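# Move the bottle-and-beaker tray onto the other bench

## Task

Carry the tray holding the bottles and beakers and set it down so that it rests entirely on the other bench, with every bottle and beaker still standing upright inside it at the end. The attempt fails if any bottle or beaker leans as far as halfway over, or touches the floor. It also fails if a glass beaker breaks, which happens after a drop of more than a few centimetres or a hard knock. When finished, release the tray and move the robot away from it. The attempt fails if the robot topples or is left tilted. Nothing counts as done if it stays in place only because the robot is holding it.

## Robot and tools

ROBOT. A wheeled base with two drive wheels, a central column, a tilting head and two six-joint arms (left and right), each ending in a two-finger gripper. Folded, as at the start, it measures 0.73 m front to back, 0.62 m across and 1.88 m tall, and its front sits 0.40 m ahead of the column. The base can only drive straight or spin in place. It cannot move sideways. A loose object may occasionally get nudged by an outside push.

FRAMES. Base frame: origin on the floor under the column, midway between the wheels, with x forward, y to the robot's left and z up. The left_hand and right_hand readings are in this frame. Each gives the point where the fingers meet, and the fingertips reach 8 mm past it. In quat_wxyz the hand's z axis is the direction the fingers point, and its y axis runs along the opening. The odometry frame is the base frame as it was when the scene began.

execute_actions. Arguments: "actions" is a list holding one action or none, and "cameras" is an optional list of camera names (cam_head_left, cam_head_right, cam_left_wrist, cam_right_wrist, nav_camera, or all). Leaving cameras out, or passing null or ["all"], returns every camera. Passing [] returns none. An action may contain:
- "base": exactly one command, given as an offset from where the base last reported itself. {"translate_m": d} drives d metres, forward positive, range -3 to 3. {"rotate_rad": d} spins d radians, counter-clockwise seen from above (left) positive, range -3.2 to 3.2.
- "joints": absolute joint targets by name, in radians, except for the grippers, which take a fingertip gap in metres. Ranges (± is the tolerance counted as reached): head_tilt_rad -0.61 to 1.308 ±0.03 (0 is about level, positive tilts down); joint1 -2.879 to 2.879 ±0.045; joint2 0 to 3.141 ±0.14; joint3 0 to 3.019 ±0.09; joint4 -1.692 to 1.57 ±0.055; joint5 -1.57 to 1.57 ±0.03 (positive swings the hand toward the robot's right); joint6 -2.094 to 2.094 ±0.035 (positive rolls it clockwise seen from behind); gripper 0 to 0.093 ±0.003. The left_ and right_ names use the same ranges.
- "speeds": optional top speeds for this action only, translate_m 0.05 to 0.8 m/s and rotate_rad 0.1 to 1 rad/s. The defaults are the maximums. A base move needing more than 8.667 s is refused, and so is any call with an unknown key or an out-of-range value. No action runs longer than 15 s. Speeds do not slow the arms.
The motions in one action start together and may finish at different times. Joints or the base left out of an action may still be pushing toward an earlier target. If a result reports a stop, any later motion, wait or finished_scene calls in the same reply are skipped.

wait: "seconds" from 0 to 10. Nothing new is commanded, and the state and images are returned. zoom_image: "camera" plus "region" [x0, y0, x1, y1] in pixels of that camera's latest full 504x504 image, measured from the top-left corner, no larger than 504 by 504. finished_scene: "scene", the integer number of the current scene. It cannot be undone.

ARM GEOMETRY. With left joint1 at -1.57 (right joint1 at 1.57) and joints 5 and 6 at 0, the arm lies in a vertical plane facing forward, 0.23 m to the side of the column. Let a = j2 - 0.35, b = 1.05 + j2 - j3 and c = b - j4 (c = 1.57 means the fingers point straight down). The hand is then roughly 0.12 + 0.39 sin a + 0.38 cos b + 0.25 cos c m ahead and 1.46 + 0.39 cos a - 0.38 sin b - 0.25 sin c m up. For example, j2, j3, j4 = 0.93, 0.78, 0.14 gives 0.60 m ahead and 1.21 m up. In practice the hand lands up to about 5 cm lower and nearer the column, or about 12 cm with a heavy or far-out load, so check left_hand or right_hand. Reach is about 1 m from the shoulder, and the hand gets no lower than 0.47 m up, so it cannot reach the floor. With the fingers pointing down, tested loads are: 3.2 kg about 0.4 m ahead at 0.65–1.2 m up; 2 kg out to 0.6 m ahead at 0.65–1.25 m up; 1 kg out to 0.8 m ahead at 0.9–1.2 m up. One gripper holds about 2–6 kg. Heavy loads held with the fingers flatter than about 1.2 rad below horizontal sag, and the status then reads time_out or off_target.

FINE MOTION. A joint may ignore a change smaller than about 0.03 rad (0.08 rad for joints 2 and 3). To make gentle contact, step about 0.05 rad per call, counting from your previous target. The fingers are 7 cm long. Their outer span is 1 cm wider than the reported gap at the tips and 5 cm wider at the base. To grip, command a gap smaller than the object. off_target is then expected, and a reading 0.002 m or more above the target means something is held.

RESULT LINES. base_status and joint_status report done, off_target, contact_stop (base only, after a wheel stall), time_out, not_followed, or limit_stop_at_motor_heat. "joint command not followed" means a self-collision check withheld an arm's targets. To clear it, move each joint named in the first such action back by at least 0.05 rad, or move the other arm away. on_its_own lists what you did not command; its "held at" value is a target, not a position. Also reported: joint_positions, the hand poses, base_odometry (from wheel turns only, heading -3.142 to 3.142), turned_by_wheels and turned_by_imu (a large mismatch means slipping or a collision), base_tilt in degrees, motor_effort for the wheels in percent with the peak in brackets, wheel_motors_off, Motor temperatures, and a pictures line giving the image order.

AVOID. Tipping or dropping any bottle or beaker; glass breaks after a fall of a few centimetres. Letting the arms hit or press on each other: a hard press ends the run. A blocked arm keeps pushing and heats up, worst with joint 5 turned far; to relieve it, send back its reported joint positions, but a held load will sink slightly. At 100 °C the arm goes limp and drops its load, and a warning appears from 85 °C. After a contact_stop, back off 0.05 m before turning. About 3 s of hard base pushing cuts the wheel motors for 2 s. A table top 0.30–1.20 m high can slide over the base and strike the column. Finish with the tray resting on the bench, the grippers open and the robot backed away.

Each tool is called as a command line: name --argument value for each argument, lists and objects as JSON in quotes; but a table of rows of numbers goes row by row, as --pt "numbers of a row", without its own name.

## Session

execute_actions --actions '[]'

Scene clock: 0.00 s.
Motor temperatures (°C, as the motors report them): left_arm=[27 26 27 26 25 27] | right_arm=[25 28 26 26 25 26]
base_odometry: x=+0.000 y=+0.000 heading=+0.000 (m, m, rad; odometry frame)
turned_by_wheels: +0.000 (rad since the last result)
turned_by_imu: +0.000 (rad since the last result)
base_tilt: forward=+0.3 right=+0.4 (deg)
base_status: not commanded
joint_positions: head_tilt_rad=+0.870 left_joint1_rad=-1.594 left_joint2_rad=+0.870 left_joint3_rad=+0.416 left_joint4_rad=-0.918 left_joint5_rad=-0.014 left_joint6_rad=-0.082 left_gripper_m=+0.094 right_joint1_rad=+1.561 right_joint2_rad=+0.901 right_joint3_rad=+0.374 right_joint4_rad=-0.952 right_joint5_rad=+0.015 right_joint6_rad=+0.054 right_gripper_m=+0.094
joint_status: not commanded
wheel_motors_off: 0
motor_effort: left_wheel=+2 right_wheel=+0 (%)
left_hand: x=+0.1588 y=+0.2219 z=+1.2458 quat_wxyz=(+0.411, +0.025, -0.911, -0.017) (m; base frame)
right_hand: x=+0.1248 y=-0.2299 z=+1.2595 quat_wxyz=(+0.459, -0.025, -0.888, +0.022) (m; base frame)
pictures: cam_head_left, cam_head_right, cam_left_wrist, cam_right_wrist, nav_camera
camera_calibration (this result's frames):
cam_head_left: T_world_to_cam=[[-0.0466286, -0.998541, 0.0272421, -0.00916335], [-0.693475, 0.01273, -0.720368, 1.12909], [0.718971, -0.0524815, -0.693056, 0.959113], [0, 0, 0, 1]] pos_world=[0.0929975, 0.0268123, 1.47833]
cam_head_right: T_world_to_cam=[[-0.042768, -0.998536, 0.0331106, -0.0863863], [-0.704799, 0.00666474, -0.709376, 1.10857], [0.708117, -0.0536749, -0.704053, 0.974072], [0, 0, 0, 1]] pos_world=[0.0878665, -0.041365, 1.47505]
cam_left_wrist: T_world_to_cam=[[0.0132196, -0.99867, -0.0498313, 0.284277], [-0.10184, -0.0509213, 0.993497, -1.20236], [-0.994713, -0.0080588, -0.102378, 0.415279], [0, 0, 0, 1]] pos_world=[0.286877, 0.22602, 1.25122]
cam_right_wrist: T_world_to_cam=[[-0.0374839, -0.997887, 0.0530644, -0.286646], [0.0128856, 0.0526147, 0.998532, -1.24122], [-0.999214, 0.0381127, 0.0108862, 0.244939], [0, 0, 0, 1]] pos_world=[0.249996, -0.23007, 1.25194]
Images, in order (width x height): cam_head_left 504x504, cam_head_right 504x504, cam_left_wrist 504x504, cam_right_wrist 504x504, nav_camera 504x504.

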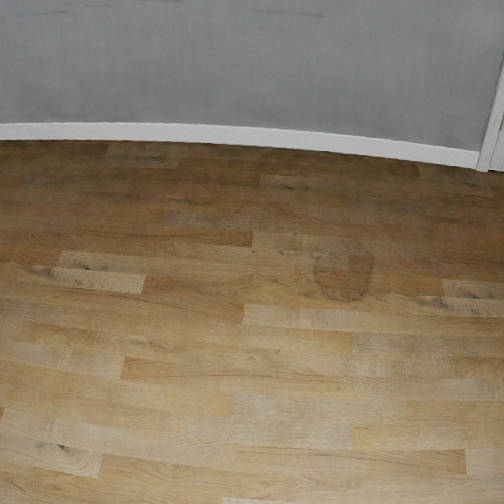

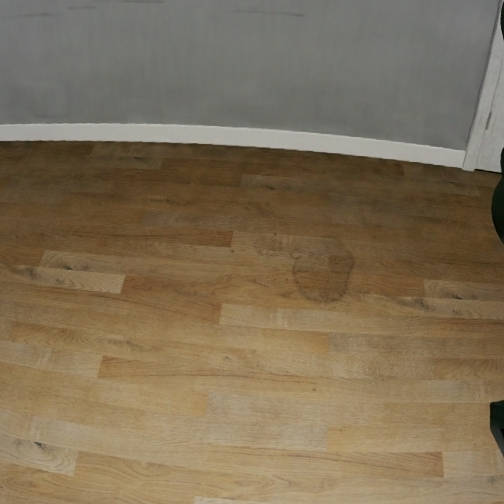

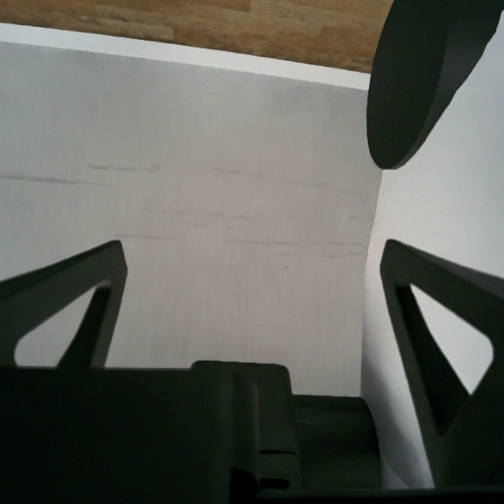

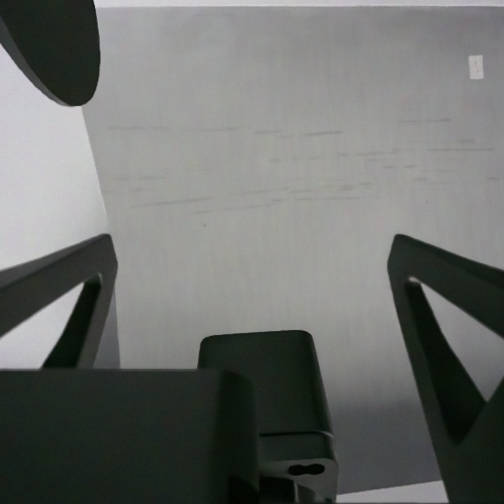

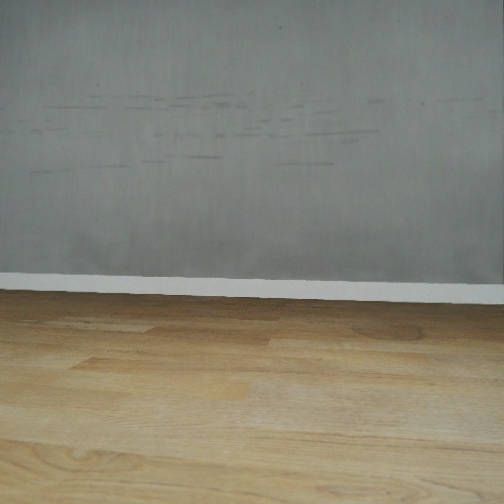

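Benches are probably left and right.

execute_actions --actions '[{"base":{"rotate_rad":1.45},"joints":{"head_tilt_rad":0.45}}]' --cameras '["cam_head_left","nav_camera","cam_left_wrist","cam_right_wrist"]'

Scene clock: 3.23 s.
Motor temperatures (°C, as the motors report them): left_arm=[27 26 27 26 25 27] | right_arm=[25 29 26 26 25 26]
base_odometry: x=+0.000 y=+0.000 heading=+1.449 (m, m, rad; odometry frame)
turned_by_wheels: +1.449 (rad since the last result)
turned_by_imu: +1.436 (rad since the last result)
base_tilt: forward=+0.4 right=+0.4 (deg)
base_status: done
joint_positions: head_tilt_rad=+0.468 left_joint1_rad=-1.594 left_joint2_rad=+0.870 left_joint3_rad=+0.416 left_joint4_rad=-0.918 left_joint5_rad=-0.014 left_joint6_rad=-0.082 left_gripper_m=+0.094 right_joint1_rad=+1.561 right_joint2_rad=+0.901 right_joint3_rad=+0.374 right_joint4_rad=-0.952 right_joint5_rad=+0.015 right_joint6_rad=+0.054 right_gripper_m=+0.094
joint_status: all done
wheel_motors_off: 0
motor_effort: left_wheel=-5(44) right_wheel=+5(41) (%)
left_hand: x=+0.1588 y=+0.2219 z=+1.2458 quat_wxyz=(+0.411, +0.025, -0.911, -0.017) (m; base frame)
right_hand: x=+0.1248 y=-0.2299 z=+1.2595 quat_wxyz=(+0.459, -0.025, -0.888, +0.022) (m; base frame)
pictures: cam_head_left, cam_left_wrist, cam_right_wrist, nav_camera
camera_calibration (this result's frames):
cam_head_left: T_world_to_cam=[[-0.0535679, -0.998541, 0.00684395, 0.0225967], [-0.356645, 0.01273, -0.934153, 1.44148], [0.932703, -0.0524815, -0.356806, 0.430601], [0, 0, 0, 1]] pos_world=[0.113684, 0.0268123, 1.50005]
cam_left_wrist: T_world_to_cam=[[0.0132196, -0.99867, -0.0498313, 0.284277], [-0.10184, -0.0509213, 0.993497, -1.20236], [-0.994713, -0.0080588, -0.102378, 0.415279], [0, 0, 0, 1]] pos_world=[0.286877, 0.22602, 1.25122]
cam_right_wrist: T_world_to_cam=[[-0.0374839, -0.997887, 0.0530644, -0.286646], [0.0128856, 0.0526147, 0.998532, -1.24122], [-0.999214, 0.0381127, 0.0108862, 0.244939], [0, 0, 0, 1]] pos_world=[0.249996, -0.23007, 1.25194]
Images, in order (width x height): cam_head_left 504x504, cam_left_wrist 504x504, cam_right_wrist 504x504, nav_camera 504x504.

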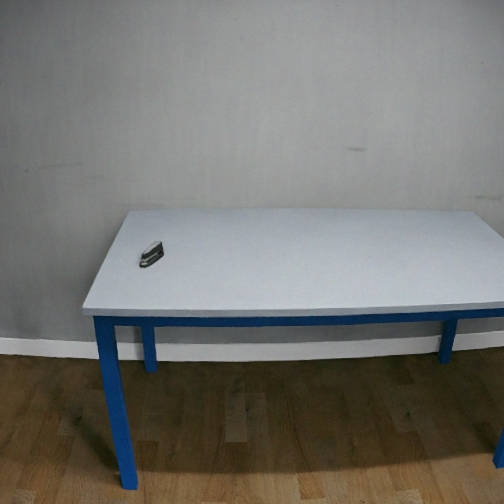

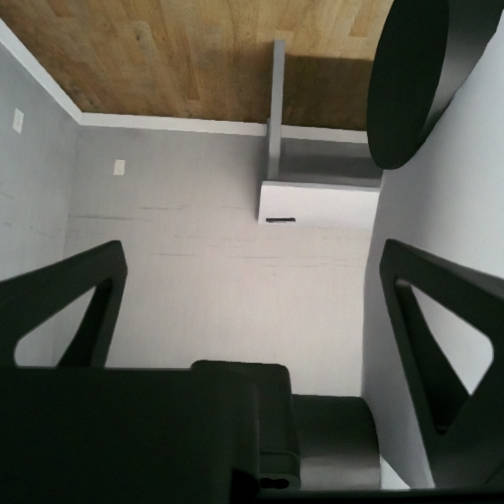

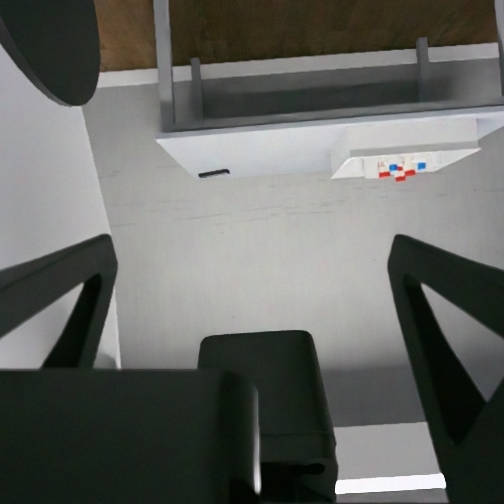

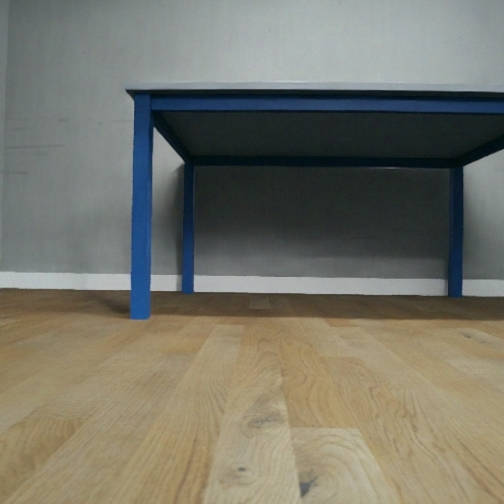

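execute_actions --actions '[{"base":{"rotate_rad":-2.75}}]' --cameras '["cam_head_left","nav_camera"]'

Scene clock: 7.90 s.
Motor temperatures (°C, as the motors report them): left_arm=[27 26 27 26 25 27] | right_arm=[25 29 26 26 25 26]
base_odometry: x=+0.000 y=+0.000 heading=-1.300 (m, m, rad; odometry frame)
turned_by_wheels: -2.749 (rad since the last result)
turned_by_imu: -2.729 (rad since the last result)
base_tilt: forward=+0.4 right=+0.4 (deg)
base_status: done
joint_positions: head_tilt_rad=+0.468 left_joint1_rad=-1.594 left_joint2_rad=+0.870 left_joint3_rad=+0.416 left_joint4_rad=-0.918 left_joint5_rad=-0.014 left_joint6_rad=-0.082 left_gripper_m=+0.094 right_joint1_rad=+1.561 right_joint2_rad=+0.901 right_joint3_rad=+0.374 right_joint4_rad=-0.952 right_joint5_rad=+0.015 right_joint6_rad=+0.054 right_gripper_m=+0.094
joint_status: not commanded
wheel_motors_off: 0
motor_effort: left_wheel=+6(42) right_wheel=-4(27) (%)
left_hand: x=+0.1588 y=+0.2219 z=+1.2458 quat_wxyz=(+0.411, +0.025, -0.911, -0.017) (m; base frame)
right_hand: x=+0.1248 y=-0.2299 z=+1.2595 quat_wxyz=(+0.459, -0.025, -0.888, +0.022) (m; base frame)
pictures: cam_head_left, nav_camera
camera_calibration (this result's frames):
cam_head_left: T_world_to_cam=[[-0.0535684, -0.998541, 0.00683978, 0.0226032], [-0.356572, 0.01273, -0.934181, 1.44152], [0.932731, -0.0524815, -0.356734, 0.430488], [0, 0, 0, 1]] pos_world=[0.113687, 0.0268123, 1.50006]
Images, in order (width x height): cam_head_left 504x504, nav_camera 504x504.

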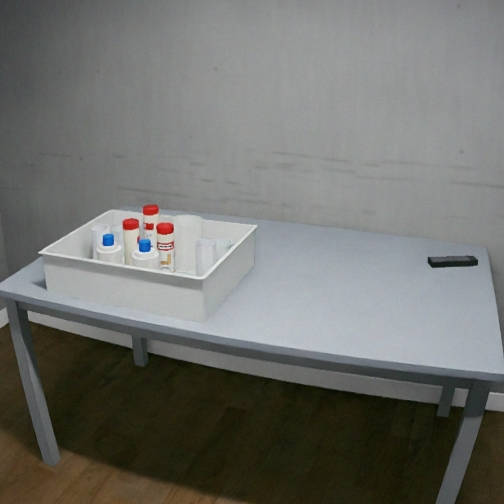

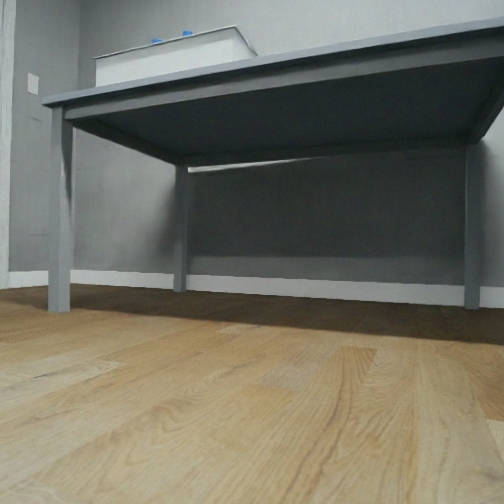

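execute_actions --actions '[{"base":{"rotate_rad":1.16}}]' --cameras '["nav_camera"]'

execute_actions --actions '[{"base":{"translate_m":0.95},"joints":{"head_tilt_rad":0.6,"left_gripper_m":0.045,"right_gripper_m":0.045,"left_joint1_rad":-1.49,"left_joint2_rad":1.414,"left_joint3_rad":0.943,"left_joint4_rad":-0.05,"left_joint5_rad":0,"left_joint6_rad":0,"right_joint1_rad":1.52,"right_joint2_rad":1.414,"right_joint3_rad":0.943,"right_joint4_rad":-0.05,"right_joint5_rad":0,"right_joint6_rad":0}}]' --cameras '["nav_camera"]'

execute_actions --actions '[{"base":{"rotate_rad":-1.582}}]' --cameras '["cam_head_left","nav_camera"]'

Scene clock: 12.33 s.
Motor temperatures (°C, as the motors report them): left_arm=[27 26 27 26 25 27] | right_arm=[25 29 26 26 25 26]
base_odometry: x=+0.000 y=+0.000 heading=-0.141 (m, m, rad; odometry frame)
turned_by_wheels: +1.159 (rad since the last result)
turned_by_imu: +1.147 (rad since the last result)
base_tilt: forward=+0.4 right=+0.4 (deg)
base_status: done
joint_positions: head_tilt_rad=+0.468 left_joint1_rad=-1.594 left_joint2_rad=+0.870 left_joint3_rad=+0.416 left_joint4_rad=-0.918 left_joint5_rad=-0.014 left_joint6_rad=-0.082 left_gripper_m=+0.094 right_joint1_rad=+1.561 right_joint2_rad=+0.901 right_joint3_rad=+0.374 right_joint4_rad=-0.952 right_joint5_rad=+0.015 right_joint6_rad=+0.054 right_gripper_m=+0.094
joint_status: not commanded
wheel_motors_off: 0
motor_effort: left_wheel=-5(28) right_wheel=+2(27) (%)
left_hand: x=+0.1588 y=+0.2219 z=+1.2458 quat_wxyz=(+0.411, +0.025, -0.911, -0.017) (m; base frame)
right_hand: x=+0.1248 y=-0.2299 z=+1.2595 quat_wxyz=(+0.459, -0.025, -0.888, +0.022) (m; base frame)
pictures: nav_camera
Images, in order (width x height): nav_camera 504x504.

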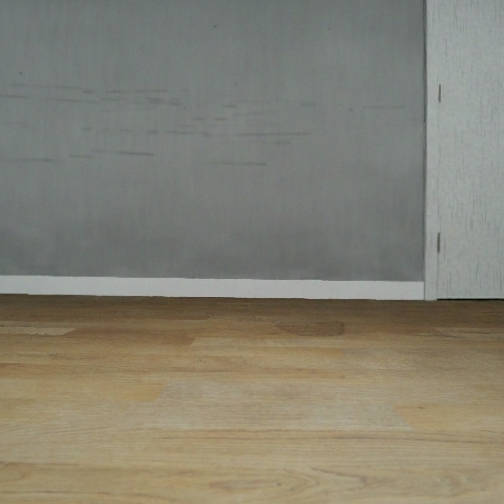

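Scene clock: 15.47 s.
Motor temperatures (°C, as the motors report them): left_arm=[27 27 27 26 25 27] | right_arm=[25 29 26 26 25 26]
base_odometry: x=+0.941 y=-0.133 heading=-0.141 (m, m, rad; odometry frame)
turned_by_wheels: +0.000 (rad since the last result)
turned_by_imu: -0.002 (rad since the last result)
base_tilt: forward=+0.4 right=+0.5 (deg)
base_status: done
joint_positions: head_tilt_rad=+0.604 left_joint1_rad=-1.489 left_joint2_rad=+1.411 left_joint3_rad=+0.943 left_joint4_rad=-0.056 left_joint5_rad=-0.001 left_joint6_rad=-0.013 left_gripper_m=+0.045 right_joint1_rad=+1.521 right_joint2_rad=+1.409 right_joint3_rad=+0.945 right_joint4_rad=-0.065 right_joint5_rad=+0.002 right_joint6_rad=+0.007 right_gripper_m=+0.045
joint_status: all done
wheel_motors_off: 0
motor_effort: left_wheel=-1(56) right_wheel=+0(54) (%)
left_hand: x=+0.4802 y=+0.2722 z=+1.0169 quat_wxyz=(+0.000, +0.027, -0.999, -0.036) (m; base frame)
right_hand: x=+0.4812 y=-0.2547 z=+1.0168 quat_wxyz=(+0.003, -0.016, -1.000, +0.022) (m; base frame)
pictures: nav_camera
Images, in order (width x height): nav_camera 504x504.

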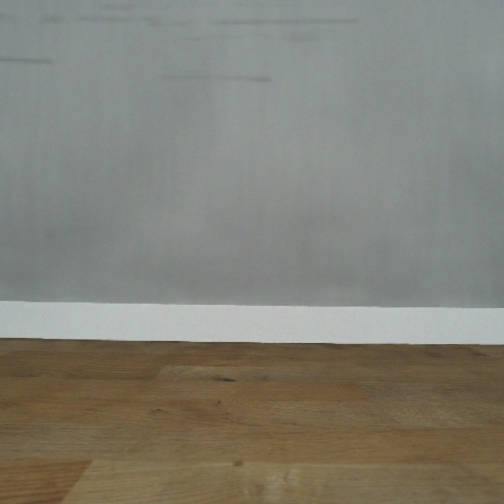

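Scene clock: 18.57 s.
Motor temperatures (°C, as the motors report them): left_arm=[27 27 27 26 25 27] | right_arm=[25 29 26 26 25 26]
base_odometry: x=+0.941 y=-0.133 heading=-1.722 (m, m, rad; odometry frame)
turned_by_wheels: -1.581 (rad since the last result)
turned_by_imu: -1.570 (rad since the last result)
base_tilt: forward=+0.4 right=+0.4 (deg)
base_status: done
joint_positions: head_tilt_rad=+0.604 left_joint1_rad=-1.489 left_joint2_rad=+1.411 left_joint3_rad=+0.943 left_joint4_rad=-0.056 left_joint5_rad=-0.001 left_joint6_rad=-0.013 left_gripper_m=+0.045 right_joint1_rad=+1.518 right_joint2_rad=+1.409 right_joint3_rad=+0.945 right_joint4_rad=-0.065 right_joint5_rad=+0.001 right_joint6_rad=+0.007 right_gripper_m=+0.045
joint_status: not commanded
wheel_motors_off: 0
motor_effort: left_wheel=+5(39) right_wheel=-4(46) (%)
left_hand: x=+0.4802 y=+0.2722 z=+1.0169 quat_wxyz=(+0.000, +0.027, -0.999, -0.036) (m; base frame)
right_hand: x=+0.4812 y=-0.2564 z=+1.0169 quat_wxyz=(+0.003, -0.017, -1.000, +0.023) (m; base frame)
pictures: cam_head_left, nav_camera
camera_calibration (this result's frames):
cam_head_left: T_world_to_cam=[[-0.0521535, -0.998541, 0.0140133, 0.0114852], [-0.479496, 0.01273, -0.877452, 1.3603], [0.875993, -0.0524815, -0.479461, 0.622324], [0, 0, 0, 1]] pos_world=[0.107708, 0.0268123, 1.49182]
Images, in order (width x height): cam_head_left 504x504, nav_camera 504x504.

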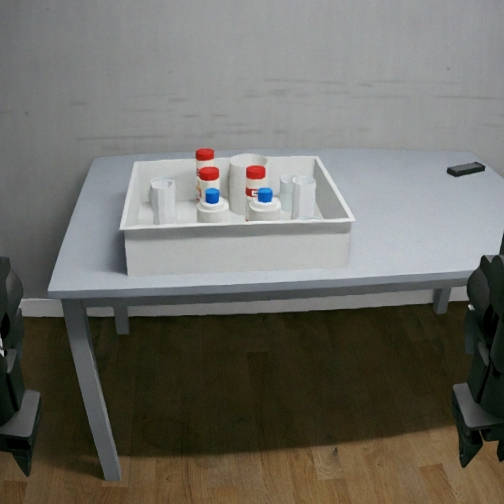

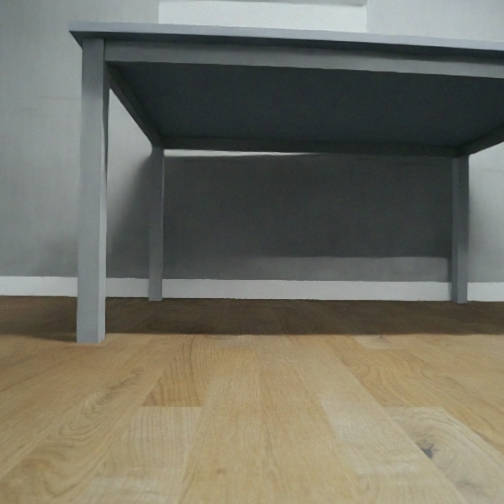

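execute_actions --actions '[{"base":{"rotate_rad":-0.115}}]' --cameras '[]'

execute_actions --actions '[{"base":{"translate_m":0.59},"joints":{"head_tilt_rad":0.85}}]' --cameras '[]'

execute_actions --actions '[{"base":{"rotate_rad":0.175}}]' --cameras '["cam_head_left","cam_head_right"]'

Scene clock: 20.70 s.
Motor temperatures (°C, as the motors report them): left_arm=[27 27 27 26 25 27] | right_arm=[25 30 26 26 25 26]
base_odometry: x=+0.941 y=-0.133 heading=-1.836 (m, m, rad; odometry frame)
turned_by_wheels: -0.114 (rad since the last result)
turned_by_imu: -0.114 (rad since the last result)
base_tilt: forward=+0.4 right=+0.4 (deg)
base_status: done
joint_positions: head_tilt_rad=+0.604 left_joint1_rad=-1.489 left_joint2_rad=+1.411 left_joint3_rad=+0.943 left_joint4_rad=-0.056 left_joint5_rad=-0.001 left_joint6_rad=-0.013 left_gripper_m=+0.045 right_joint1_rad=+1.519 right_joint2_rad=+1.409 right_joint3_rad=+0.943 right_joint4_rad=-0.065 right_joint5_rad=+0.001 right_joint6_rad=+0.007 right_gripper_m=+0.045
joint_status: not commanded
wheel_motors_off: 0
motor_effort: left_wheel=+5(34) right_wheel=-4(28) (%)
left_hand: x=+0.4802 y=+0.2722 z=+1.0169 quat_wxyz=(+0.000, +0.027, -0.999, -0.036) (m; base frame)
right_hand: x=+0.4800 y=-0.2559 z=+1.0168 quat_wxyz=(+0.004, -0.017, -1.000, +0.023) (m; base frame)
pictures: none
No camera images: the call's "cameras" was empty. Leave "cameras" out to get every camera's image.

Scene clock: 23.30 s.
Motor temperatures (°C, as the motors report them): left_arm=[27 28 27 26 25 27] | right_arm=[25 30 26 26 25 26]
base_odometry: x=+0.786 y=-0.703 heading=-1.836 (m, m, rad; odometry frame)
turned_by_wheels: +0.000 (rad since the last result)
turned_by_imu: -0.001 (rad since the last result)
base_tilt: forward=+0.4 right=+0.4 (deg)
base_status: done
joint_positions: head_tilt_rad=+0.852 left_joint1_rad=-1.489 left_joint2_rad=+1.411 left_joint3_rad=+0.945 left_joint4_rad=-0.055 left_joint5_rad=-0.001 left_joint6_rad=-0.013 left_gripper_m=+0.045 right_joint1_rad=+1.519 right_joint2_rad=+1.409 right_joint3_rad=+0.945 right_joint4_rad=-0.065 right_joint5_rad=+0.001 right_joint6_rad=+0.007 right_gripper_m=+0.045
joint_status: all done
wheel_motors_off: 0
motor_effort: left_wheel=+0(68) right_wheel=+0(44) (%)
left_hand: x=+0.4820 y=+0.2723 z=+1.0170 quat_wxyz=(-0.002, +0.027, -0.999, -0.036) (m; base frame)
right_hand: x=+0.4812 y=-0.2560 z=+1.0169 quat_wxyz=(+0.003, -0.017, -1.000, +0.023) (m; base frame)
pictures: none
No camera images: the call's "cameras" was empty. Leave "cameras" out to get every camera's image.

Scene clock: 24.53 s.
Motor temperatures (°C, as the motors report them): left_arm=[27 28 27 26 25 27] | right_arm=[25 30 26 26 25 26]
base_odometry: x=+0.786 y=-0.703 heading=-1.662 (m, m, rad; odometry frame)
turned_by_wheels: +0.174 (rad since the last result)
turned_by_imu: +0.172 (rad since the last result)
base_tilt: forward=+0.5 right=+0.4 (deg)
base_status: done
joint_positions: head_tilt_rad=+0.852 left_joint1_rad=-1.489 left_joint2_rad=+1.411 left_joint3_rad=+0.945 left_joint4_rad=-0.055 left_joint5_rad=-0.001 left_joint6_rad=-0.013 left_gripper_m=+0.045 right_joint1_rad=+1.521 right_joint2_rad=+1.409 right_joint3_rad=+0.943 right_joint4_rad=-0.065 right_joint5_rad=+0.001 right_joint6_rad=+0.007 right_gripper_m=+0.045
joint_status: not commanded
wheel_motors_off: 0
motor_effort: left_wheel=-1(54) right_wheel=+1(33) (%)
left_hand: x=+0.4820 y=+0.2723 z=+1.0170 quat_wxyz=(-0.002, +0.027, -0.999, -0.036) (m; base frame)
right_hand: x=+0.4800 y=-0.2548 z=+1.0168 quat_wxyz=(+0.004, -0.016, -1.000, +0.022) (m; base frame)
pictures: cam_head_left, cam_head_right
camera_calibration (this result's frames):
cam_head_left: T_world_to_cam=[[-0.0471166, -0.998541, 0.0263892, -0.00782548], [-0.680253, 0.01273, -0.732867, 1.14768], [0.731461, -0.0524815, -0.67986, 0.938166], [0, 0, 0, 1]] pos_world=[0.0941124, 0.0268123, 1.47913]
cam_head_right: T_world_to_cam=[[-0.0433634, -0.998536, 0.032327, -0.0851498], [-0.691776, 0.00666474, -0.722082, 1.12748], [0.720809, -0.0536749, -0.691052, 0.953416], [0, 0, 0, 1]] pos_world=[0.089042, -0.041365, 1.47575]
Images, in order (width x height): cam_head_left 504x504, cam_head_right 504x504.

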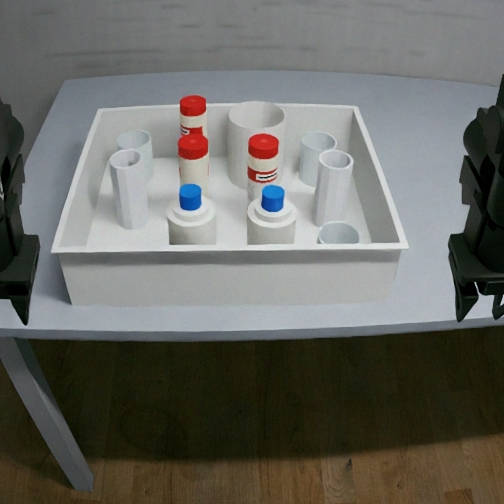

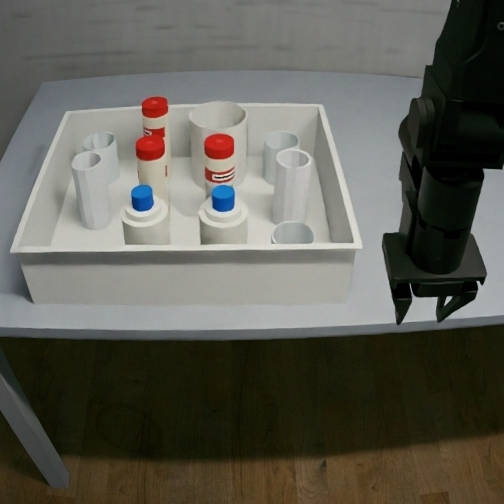

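execute_actions --actions '[{"base":{"translate_m":0.45},"joints":{"head_tilt_rad":1.15},"speeds":{"translate_m":0.4}}]' --cameras '[]'

execute_actions --actions '[{"joints":{"left_joint2_rad":1.689,"left_joint3_rad":1.117,"left_joint4_rad":0.05,"right_joint2_rad":1.689,"right_joint3_rad":1.117,"right_joint4_rad":0.05}}]' --cameras '["cam_head_left","cam_left_wrist","cam_right_wrist"]'

Scene clock: 27.80 s.
Motor temperatures (°C, as the motors report them): left_arm=[27 28 27 26 25 27] | right_arm=[25 30 26 26 25 26]
base_odometry: x=+0.745 y=-1.151 heading=-1.662 (m, m, rad; odometry frame)
turned_by_wheels: +0.000 (rad since the last result)
turned_by_imu: -0.001 (rad since the last result)
base_tilt: forward=+0.4 right=+0.5 (deg)
base_status: done
joint_positions: head_tilt_rad=+1.149 left_joint1_rad=-1.489 left_joint2_rad=+1.411 left_joint3_rad=+0.945 left_joint4_rad=-0.055 left_joint5_rad=-0.001 left_joint6_rad=-0.013 left_gripper_m=+0.045 right_joint1_rad=+1.521 right_joint2_rad=+1.409 right_joint3_rad=+0.945 right_joint4_rad=-0.065 right_joint5_rad=+0.001 right_joint6_rad=+0.007 right_gripper_m=+0.045
joint_status: all done
wheel_motors_off: 0
motor_effort: left_wheel=+1(57) right_wheel=+0(46) (%)
left_hand: x=+0.4822 y=+0.2723 z=+1.0170 quat_wxyz=(-0.002, +0.027, -0.999, -0.036) (m; base frame)
right_hand: x=+0.4807 y=-0.2548 z=+1.0168 quat_wxyz=(+0.003, -0.016, -1.000, +0.022) (m; base frame)
pictures: none
No camera images: the call's "cameras" was empty. Leave "cameras" out to get every camera's image.

Scene clock: 29.00 s.
Motor temperatures (°C, as the motors report them): left_arm=[27 28 27 26 25 27] | right_arm=[25 30 26 26 25 26]
base_odometry: x=+0.745 y=-1.151 heading=-1.662 (m, m, rad; odometry frame)
turned_by_wheels: +0.000 (rad since the last result)
turned_by_imu: +0.000 (rad since the last result)
base_tilt: forward=+0.4 right=+0.4 (deg)
base_status: not commanded
joint_positions: head_tilt_rad=+1.149 left_joint1_rad=-1.489 left_joint2_rad=+1.701 left_joint3_rad=+1.113 left_joint4_rad=+0.051 left_joint5_rad=-0.001 left_joint6_rad=-0.013 left_gripper_m=+0.045 right_joint1_rad=+1.521 right_joint2_rad=+1.701 right_joint3_rad=+1.116 right_joint4_rad=+0.044 right_joint5_rad=+0.001 right_joint6_rad=+0.007 right_gripper_m=+0.045
joint_status: all done
wheel_motors_off: 0
motor_effort: left_wheel=+1(2) right_wheel=+0(4) (%)
left_hand: x=+0.4707 y=+0.2792 z=+0.9134 quat_wxyz=(+0.006, +0.027, -0.999, -0.036) (m; base frame)
right_hand: x=+0.4714 y=-0.2591 z=+0.9123 quat_wxyz=(+0.009, -0.016, -1.000, +0.022) (m; base frame)
pictures: cam_head_left, cam_left_wrist, cam_right_wrist
camera_calibration (this result's frames):
cam_head_left: T_world_to_cam=[[-0.0373347, -0.998541, 0.039019, -0.0277645], [-0.864897, 0.01273, -0.501787, 0.801051], [0.500559, -0.0524815, -0.86411, 1.23346], [0, 0, 0, 1]] pos_world=[0.0743731, 0.0268123, 1.46888]
cam_left_wrist: T_world_to_cam=[[0.0399755, -0.99558, -0.0849811, 0.339458], [-0.80341, -0.0825926, 0.589671, -0.129502], [-0.594083, 0.0447023, -0.80316, 1.12872], [0, 0, 0, 1]] pos_world=[0.552938, 0.276805, 1.01175]
cam_right_wrist: T_world_to_cam=[[-0.0329854, -0.999025, 0.0293445, -0.265163], [-0.797859, 0.0440036, 0.601237, -0.155068], [-0.601942, -0.00358072, -0.798532, 1.13658], [0, 0, 0, 1]] pos_world=[0.551688, -0.254011, 1.00861]
Images, in order (width x height): cam_head_left 504x504, cam_left_wrist 504x504, cam_right_wrist 504x504.

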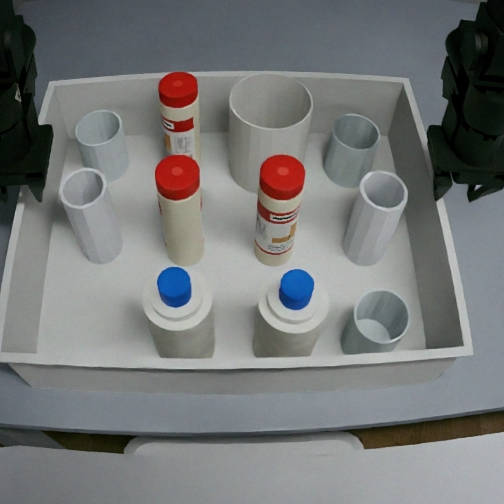

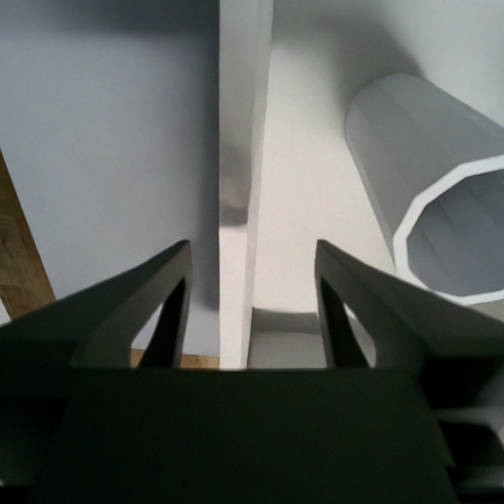

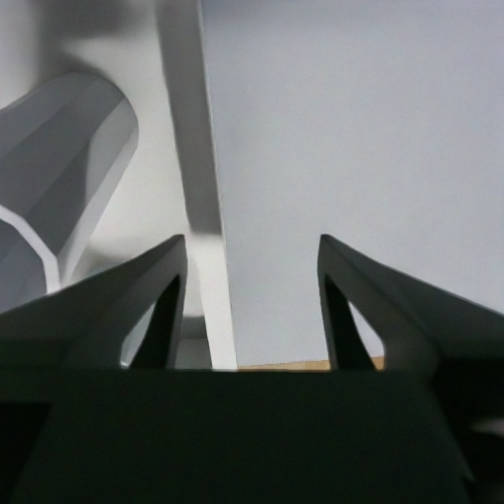

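execute_actions --actions '[{"joints":{"right_joint1_rad":1.555}}]' --cameras '[]'

execute_actions --actions '[{"joints":{"left_joint2_rad":1.80,"left_joint3_rad":1.22,"left_joint4_rad":0.06,"right_joint2_rad":1.80,"right_joint3_rad":1.22,"right_joint4_rad":0.06}}]' --cameras '["cam_left_wrist","cam_right_wrist"]'

Scene clock: 30.17 s.
Motor temperatures (°C, as the motors report them): left_arm=[27 28 27 26 25 27] | right_arm=[25 30 26 26 25 26]
base_odometry: x=+0.745 y=-1.151 heading=-1.662 (m, m, rad; odometry frame)
turned_by_wheels: +0.000 (rad since the last result)
turned_by_imu: +0.000 (rad since the last result)
base_tilt: forward=+0.4 right=+0.5 (deg)
base_status: not commanded
joint_positions: head_tilt_rad=+1.149 left_joint1_rad=-1.489 left_joint2_rad=+1.701 left_joint3_rad=+1.113 left_joint4_rad=+0.051 left_joint5_rad=-0.001 left_joint6_rad=-0.013 left_gripper_m=+0.045 right_joint1_rad=+1.557 right_joint2_rad=+1.701 right_joint3_rad=+1.116 right_joint4_rad=+0.044 right_joint5_rad=+0.001 right_joint6_rad=+0.007 right_gripper_m=+0.045
joint_status: all done
wheel_motors_off: 0
motor_effort: left_wheel=+0(1) right_wheel=-1(1) (%)
left_hand: x=+0.4707 y=+0.2792 z=+0.9134 quat_wxyz=(+0.006, +0.027, -0.999, -0.036) (m; base frame)
right_hand: x=+0.4718 y=-0.2347 z=+0.9116 quat_wxyz=(+0.009, -0.007, -1.000, +0.007) (m; base frame)
pictures: none
No camera images: the call's "cameras" was empty. Leave "cameras" out to get every camera's image.

Scene clock: 31.03 s.
Motor temperatures (°C, as the motors report them): left_arm=[27 28 27 26 25 27] | right_arm=[25 30 26 26 25 26]
base_odometry: x=+0.745 y=-1.151 heading=-1.662 (m, m, rad; odometry frame)
turned_by_wheels: +0.000 (rad since the last result)
turned_by_imu: +0.000 (rad since the last result)
base_tilt: forward=+0.4 right=+0.4 (deg)
base_status: not commanded
joint_positions: head_tilt_rad=+1.149 left_joint1_rad=-1.489 left_joint2_rad=+1.793 left_joint3_rad=+1.223 left_joint4_rad=+0.056 left_joint5_rad=-0.001 left_joint6_rad=-0.013 left_gripper_m=+0.045 right_joint1_rad=+1.557 right_joint2_rad=+1.786 right_joint3_rad=+1.219 right_joint4_rad=+0.048 right_joint5_rad=+0.001 right_joint6_rad=+0.007 right_gripper_m=+0.045
joint_status: all done
wheel_motors_off: 0
motor_effort: left_wheel=+1(1) right_wheel=+0(2) (%)
left_hand: x=+0.4890 y=+0.2824 z=+0.8783 quat_wxyz=(-0.005, +0.027, -0.999, -0.036) (m; base frame)
right_hand: x=+0.4894 y=-0.2352 z=+0.8789 quat_wxyz=(-0.002, -0.007, -1.000, +0.007) (m; base frame)
pictures: cam_left_wrist, cam_right_wrist
camera_calibration (this result's frames):
cam_left_wrist: T_world_to_cam=[[0.0403016, -0.995566, -0.0849966, 0.338821], [-0.816783, -0.0818231, 0.571113, -0.0711415], [-0.575535, 0.046407, -0.816459, 1.11339], [0, 0, 0, 1]] pos_world=[0.569033, 0.279829, 0.978465]
cam_right_wrist: T_world_to_cam=[[-0.0143748, -0.999893, -0.00252605, -0.220983], [-0.81126, 0.0101861, 0.584597, -0.108454], [-0.58451, 0.0104528, -0.81132, 1.12677], [0, 0, 0, 1]] pos_world=[0.567448, -0.231632, 0.977015]
Images, in order (width x height): cam_left_wrist 504x504, cam_right_wrist 504x504.

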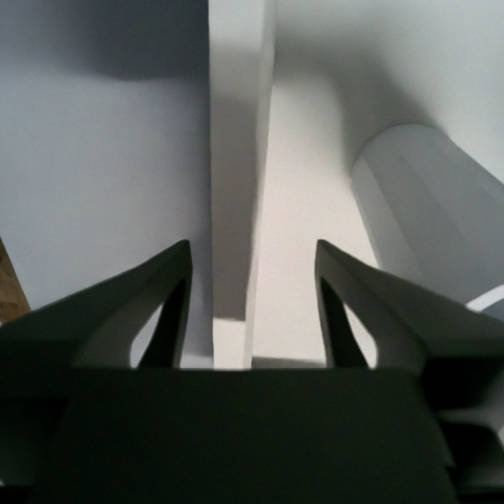

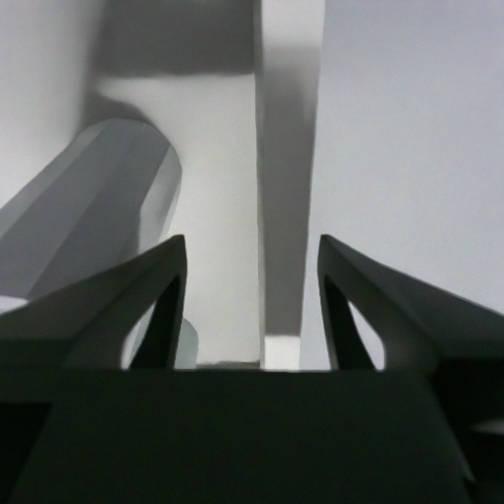

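execute_actions --actions '[{"joints":{"right_joint1_rad":1.525}}]' --cameras '["cam_right_wrist"]'

execute_actions --actions '[{"joints":{"left_joint2_rad":1.89,"left_joint3_rad":1.306,"left_joint4_rad":0.065,"right_joint2_rad":1.89,"right_joint3_rad":1.306,"right_joint4_rad":0.065}}]' --cameras '["cam_head_left","cam_left_wrist","cam_right_wrist"]'

Scene clock: 32.37 s.
Motor temperatures (°C, as the motors report them): left_arm=[27 28 27 26 25 27] | right_arm=[25 30 26 26 25 26]
base_odometry: x=+0.745 y=-1.151 heading=-1.662 (m, m, rad; odometry frame)
turned_by_wheels: +0.000 (rad since the last result)
turned_by_imu: +0.000 (rad since the last result)
base_tilt: forward=+0.4 right=+0.4 (deg)
base_status: not commanded
joint_positions: head_tilt_rad=+1.149 left_joint1_rad=-1.489 left_joint2_rad=+1.793 left_joint3_rad=+1.223 left_joint4_rad=+0.056 left_joint5_rad=-0.001 left_joint6_rad=-0.013 left_gripper_m=+0.045 right_joint1_rad=+1.523 right_joint2_rad=+1.786 right_joint3_rad=+1.219 right_joint4_rad=+0.048 right_joint5_rad=+0.001 right_joint6_rad=+0.007 right_gripper_m=+0.045
joint_status: all done
wheel_motors_off: 0
motor_effort: left_wheel=+1(1) right_wheel=-1(1) (%)
left_hand: x=+0.4890 y=+0.2824 z=+0.8783 quat_wxyz=(-0.005, +0.027, -0.999, -0.036) (m; base frame)
right_hand: x=+0.4890 y=-0.2597 z=+0.8796 quat_wxyz=(-0.002, -0.016, -1.000, +0.022) (m; base frame)
pictures: cam_right_wrist
camera_calibration (this result's frames):
cam_right_wrist: T_world_to_cam=[[-0.0317251, -0.999118, 0.0275255, -0.263181], [-0.810808, 0.0418297, 0.583816, -0.100231], [-0.584452, -0.00379631, -0.81142, 1.12371], [0, 0, 0, 1]] pos_world=[0.567134, -0.25449, 0.977558]
Images, in order (width x height): cam_right_wrist 504x504.

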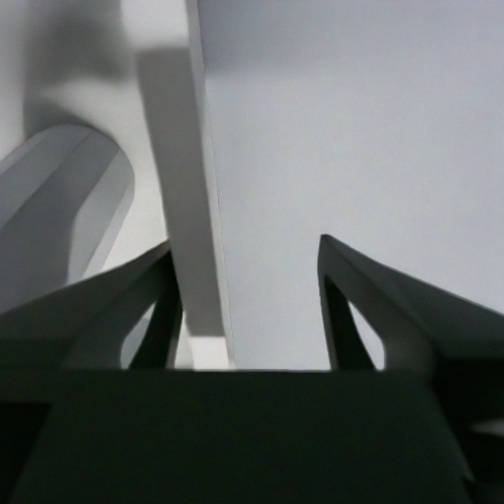

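Scene clock: 33.17 s.
Motor temperatures (°C, as the motors report them): left_arm=[27 28 27 26 25 27] | right_arm=[25 30 26 26 25 26]
base_odometry: x=+0.745 y=-1.151 heading=-1.662 (m, m, rad; odometry frame)
turned_by_wheels: +0.000 (rad since the last result)
turned_by_imu: +0.000 (rad since the last result)
base_tilt: forward=+0.4 right=+0.4 (deg)
base_status: not commanded
joint_positions: head_tilt_rad=+1.149 left_joint1_rad=-1.489 left_joint2_rad=+1.886 left_joint3_rad=+1.307 left_joint4_rad=+0.059 left_joint5_rad=-0.001 left_joint6_rad=-0.013 left_gripper_m=+0.045 right_joint1_rad=+1.523 right_joint2_rad=+1.879 right_joint3_rad=+1.304 right_joint4_rad=+0.051 right_joint5_rad=+0.001 right_joint6_rad=+0.007 right_gripper_m=+0.045
joint_status: all done
wheel_motors_off: 0
motor_effort: left_wheel=+1(2) right_wheel=-1(2) (%)
left_hand: x=+0.4868 y=+0.2849 z=+0.8428 quat_wxyz=(-0.002, +0.027, -0.999, -0.036) (m; base frame)
right_hand: x=+0.4886 y=-0.2611 z=+0.8443 quat_wxyz=(+0.000, -0.016, -1.000, +0.021) (m; base frame)
pictures: cam_head_left, cam_left_wrist, cam_right_wrist
camera_calibration (this result's frames):
cam_head_left: T_world_to_cam=[[-0.0373347, -0.998541, 0.039019, -0.0277645], [-0.864897, 0.01273, -0.501788, 0.801051], [0.500559, -0.0524815, -0.86411, 1.23346], [0, 0, 0, 1]] pos_world=[0.0743731, 0.0268123, 1.46888]
cam_left_wrist: T_world_to_cam=[[0.04022, -0.995569, -0.0849934, 0.338351], [-0.81348, -0.0820191, 0.575781, -0.0579852], [-0.580201, 0.0459825, -0.813174, 1.0827], [0, 0, 0, 1]] pos_world=[0.567407, 0.282311, 0.942571]
cam_right_wrist: T_world_to_cam=[[-0.0317737, -0.999126, 0.0271704, -0.263298], [-0.808801, 0.0416733, 0.586605, -0.0832603], [-0.587224, -0.00333683, -0.809418, 1.09469], [0, 0, 0, 1]] pos_world=[0.567121, -0.255946, 0.942056]
Images, in order (width x height): cam_head_left 504x504, cam_left_wrist 504x504, cam_right_wrist 504x504.

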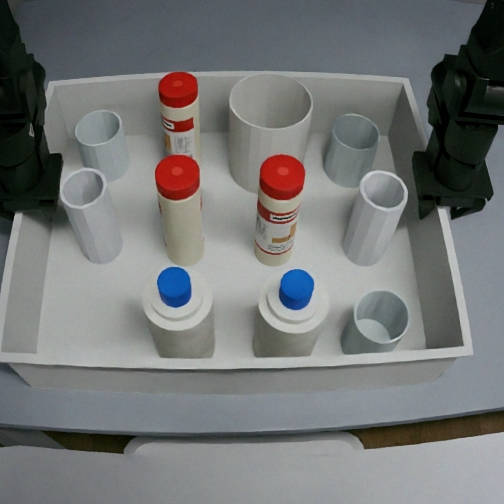

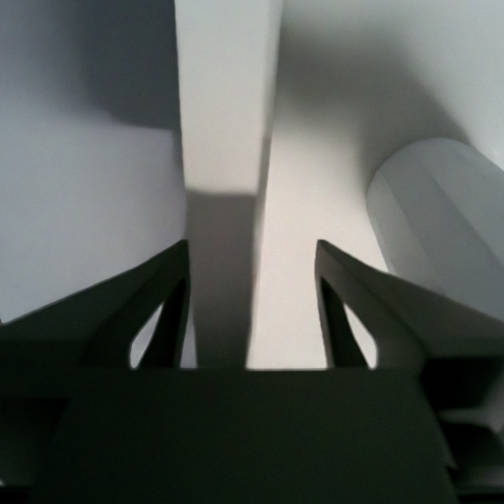

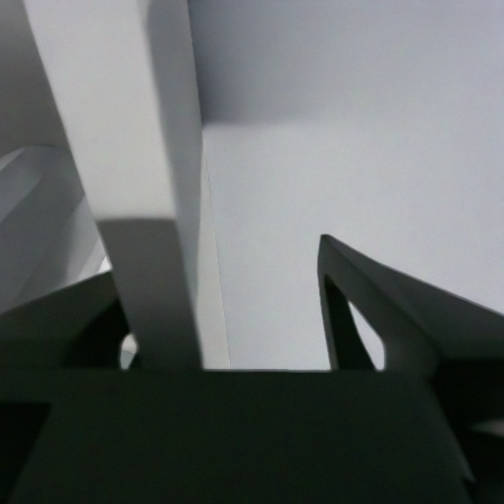

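execute_actions --actions '[{"joints":{"right_joint1_rad":1.555}}]' --cameras '["cam_head_left","cam_right_wrist"]'

Scene clock: 34.43 s.
Motor temperatures (°C, as the motors report them): left_arm=[27 29 27 26 25 27] | right_arm=[25 30 26 26 25 26]
base_odometry: x=+0.745 y=-1.151 heading=-1.662 (m, m, rad; odometry frame)
turned_by_wheels: +0.000 (rad since the last result)
turned_by_imu: +0.000 (rad since the last result)
base_tilt: forward=+0.4 right=+0.5 (deg)
base_status: not commanded
joint_positions: head_tilt_rad=+1.149 left_joint1_rad=-1.489 left_joint2_rad=+1.886 left_joint3_rad=+1.307 left_joint4_rad=+0.059 left_joint5_rad=-0.001 left_joint6_rad=-0.013 left_gripper_m=+0.045 right_joint1_rad=+1.556 right_joint2_rad=+1.879 right_joint3_rad=+1.304 right_joint4_rad=+0.051 right_joint5_rad=+0.001 right_joint6_rad=+0.007 right_gripper_m=+0.045
joint_status: all done
wheel_motors_off: 0
motor_effort: left_wheel=+2(1) right_wheel=+0(1) (%)
left_hand: x=+0.4868 y=+0.2849 z=+0.8428 quat_wxyz=(-0.002, +0.027, -0.999, -0.036) (m; base frame)
right_hand: x=+0.4890 y=-0.2364 z=+0.8436 quat_wxyz=(+0.000, -0.007, -1.000, +0.007) (m; base frame)
pictures: cam_head_left, cam_right_wrist
camera_calibration (this result's frames):
cam_head_left: T_world_to_cam=[[-0.0373347, -0.998541, 0.039019, -0.0277645], [-0.864897, 0.01273, -0.501787, 0.801051], [0.500558, -0.0524815, -0.864111, 1.23346], [0, 0, 0, 1]] pos_world=[0.0743731, 0.0268123, 1.46888]
cam_right_wrist: T_world_to_cam=[[-0.0149955, -0.999886, -0.00189029, -0.222494], [-0.809243, 0.011026, 0.587371, -0.0912362], [-0.587283, 0.0103376, -0.809316, 1.09762], [0, 0, 0, 1]] pos_world=[0.567446, -0.232809, 0.941492]
Images, in order (width x height): cam_head_left 504x504, cam_right_wrist 504x504.

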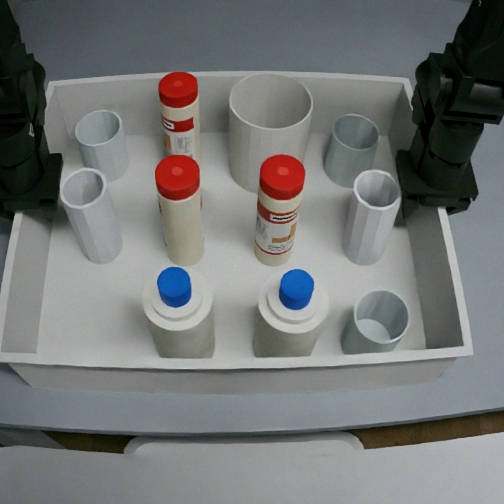

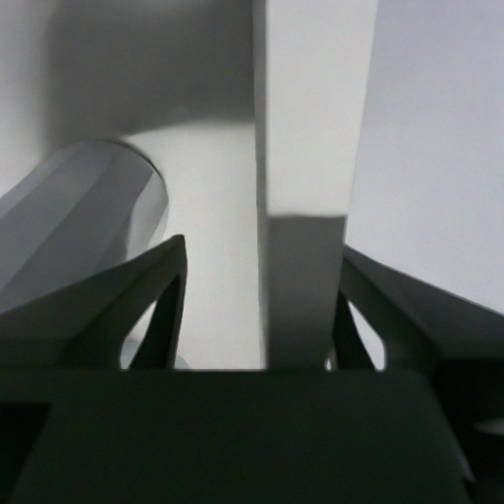

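execute_actions --actions '[{"joints":{"left_gripper_m":0,"right_gripper_m":0}}]' --cameras '["cam_head_left","cam_left_wrist","cam_right_wrist"]'

Scene clock: 35.27 s.
Motor temperatures (°C, as the motors report them): left_arm=[27 29 27 26 25 27] | right_arm=[25 30 26 26 25 26]
base_odometry: x=+0.745 y=-1.151 heading=-1.662 (m, m, rad; odometry frame)
turned_by_wheels: +0.000 (rad since the last result)
turned_by_imu: +0.000 (rad since the last result)
base_tilt: forward=+0.4 right=+0.4 (deg)
base_status: not commanded
joint_positions: head_tilt_rad=+1.149 left_joint1_rad=-1.477 left_joint2_rad=+1.887 left_joint3_rad=+1.307 left_joint4_rad=+0.061 left_joint5_rad=+0.033 left_joint6_rad=+0.034 left_gripper_m=+0.010 right_joint1_rad=+1.538 right_joint2_rad=+1.879 right_joint3_rad=+1.305 right_joint4_rad=+0.051 right_joint5_rad=-0.038 right_joint6_rad=-0.026 right_gripper_m=+0.007
joint_status: left_gripper_m off_target (ended at +0.010, target +0.000); right_gripper_m off_target (ended at +0.007, target +0.000)
wheel_motors_off: 0
motor_effort: left_wheel=+2(1) right_wheel=-1(1) (%)
left_hand: x=+0.4865 y=+0.2880 z=+0.8429 quat_wxyz=(-0.002, +0.006, -1.000, -0.024) (m; base frame)
right_hand: x=+0.4892 y=-0.2431 z=+0.8438 quat_wxyz=(-0.001, +0.005, -1.000, -0.005) (m; base frame)
pictures: cam_head_left, cam_left_wrist, cam_right_wrist
camera_calibration (this result's frames):
cam_head_left: T_world_to_cam=[[-0.0373347, -0.998541, 0.039019, -0.0277645], [-0.864897, 0.01273, -0.501788, 0.801051], [0.500559, -0.0524815, -0.86411, 1.23346], [0, 0, 0, 1]] pos_world=[0.0743731, 0.0268123, 1.46888]
cam_left_wrist: T_world_to_cam=[[-0.000299044, -0.998083, -0.0618939, 0.342479], [-0.815332, -0.0355928, 0.577899, -0.0722466], [-0.578994, 0.0506369, -0.813758, 1.08096], [0, 0, 0, 1]] pos_world=[0.567068, 0.284514, 0.942592]
cam_right_wrist: T_world_to_cam=[[0.00947339, -0.999635, -0.0252812, -0.221369], [-0.809563, -0.0225075, 0.586602, -0.0984854], [-0.586957, 0.0149096, -0.809481, 1.09906], [0, 0, 0, 1]] pos_world=[0.567471, -0.239892, 0.941847]
Images, in order (width x height): cam_head_left 504x504, cam_left_wrist 504x504, cam_right_wrist 504x504.

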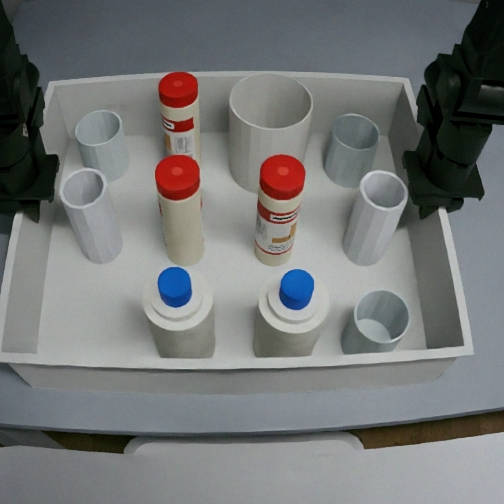

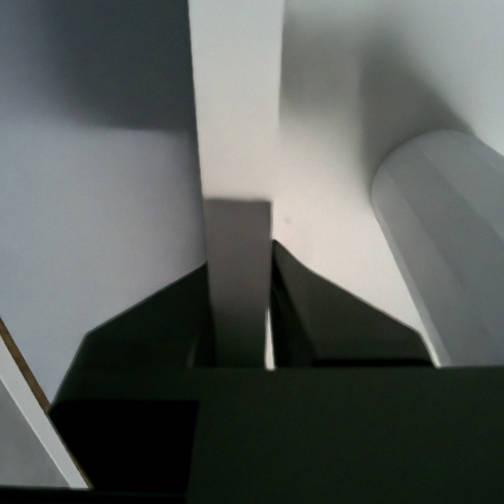

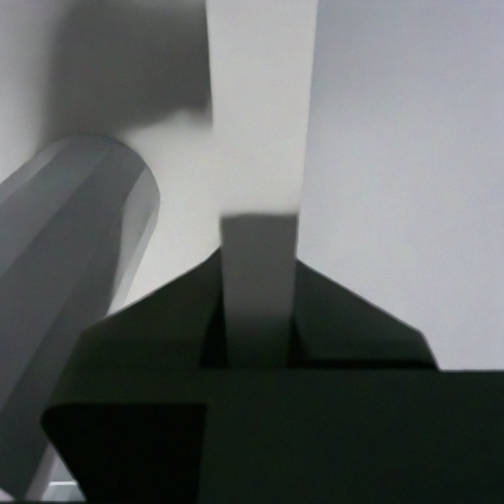

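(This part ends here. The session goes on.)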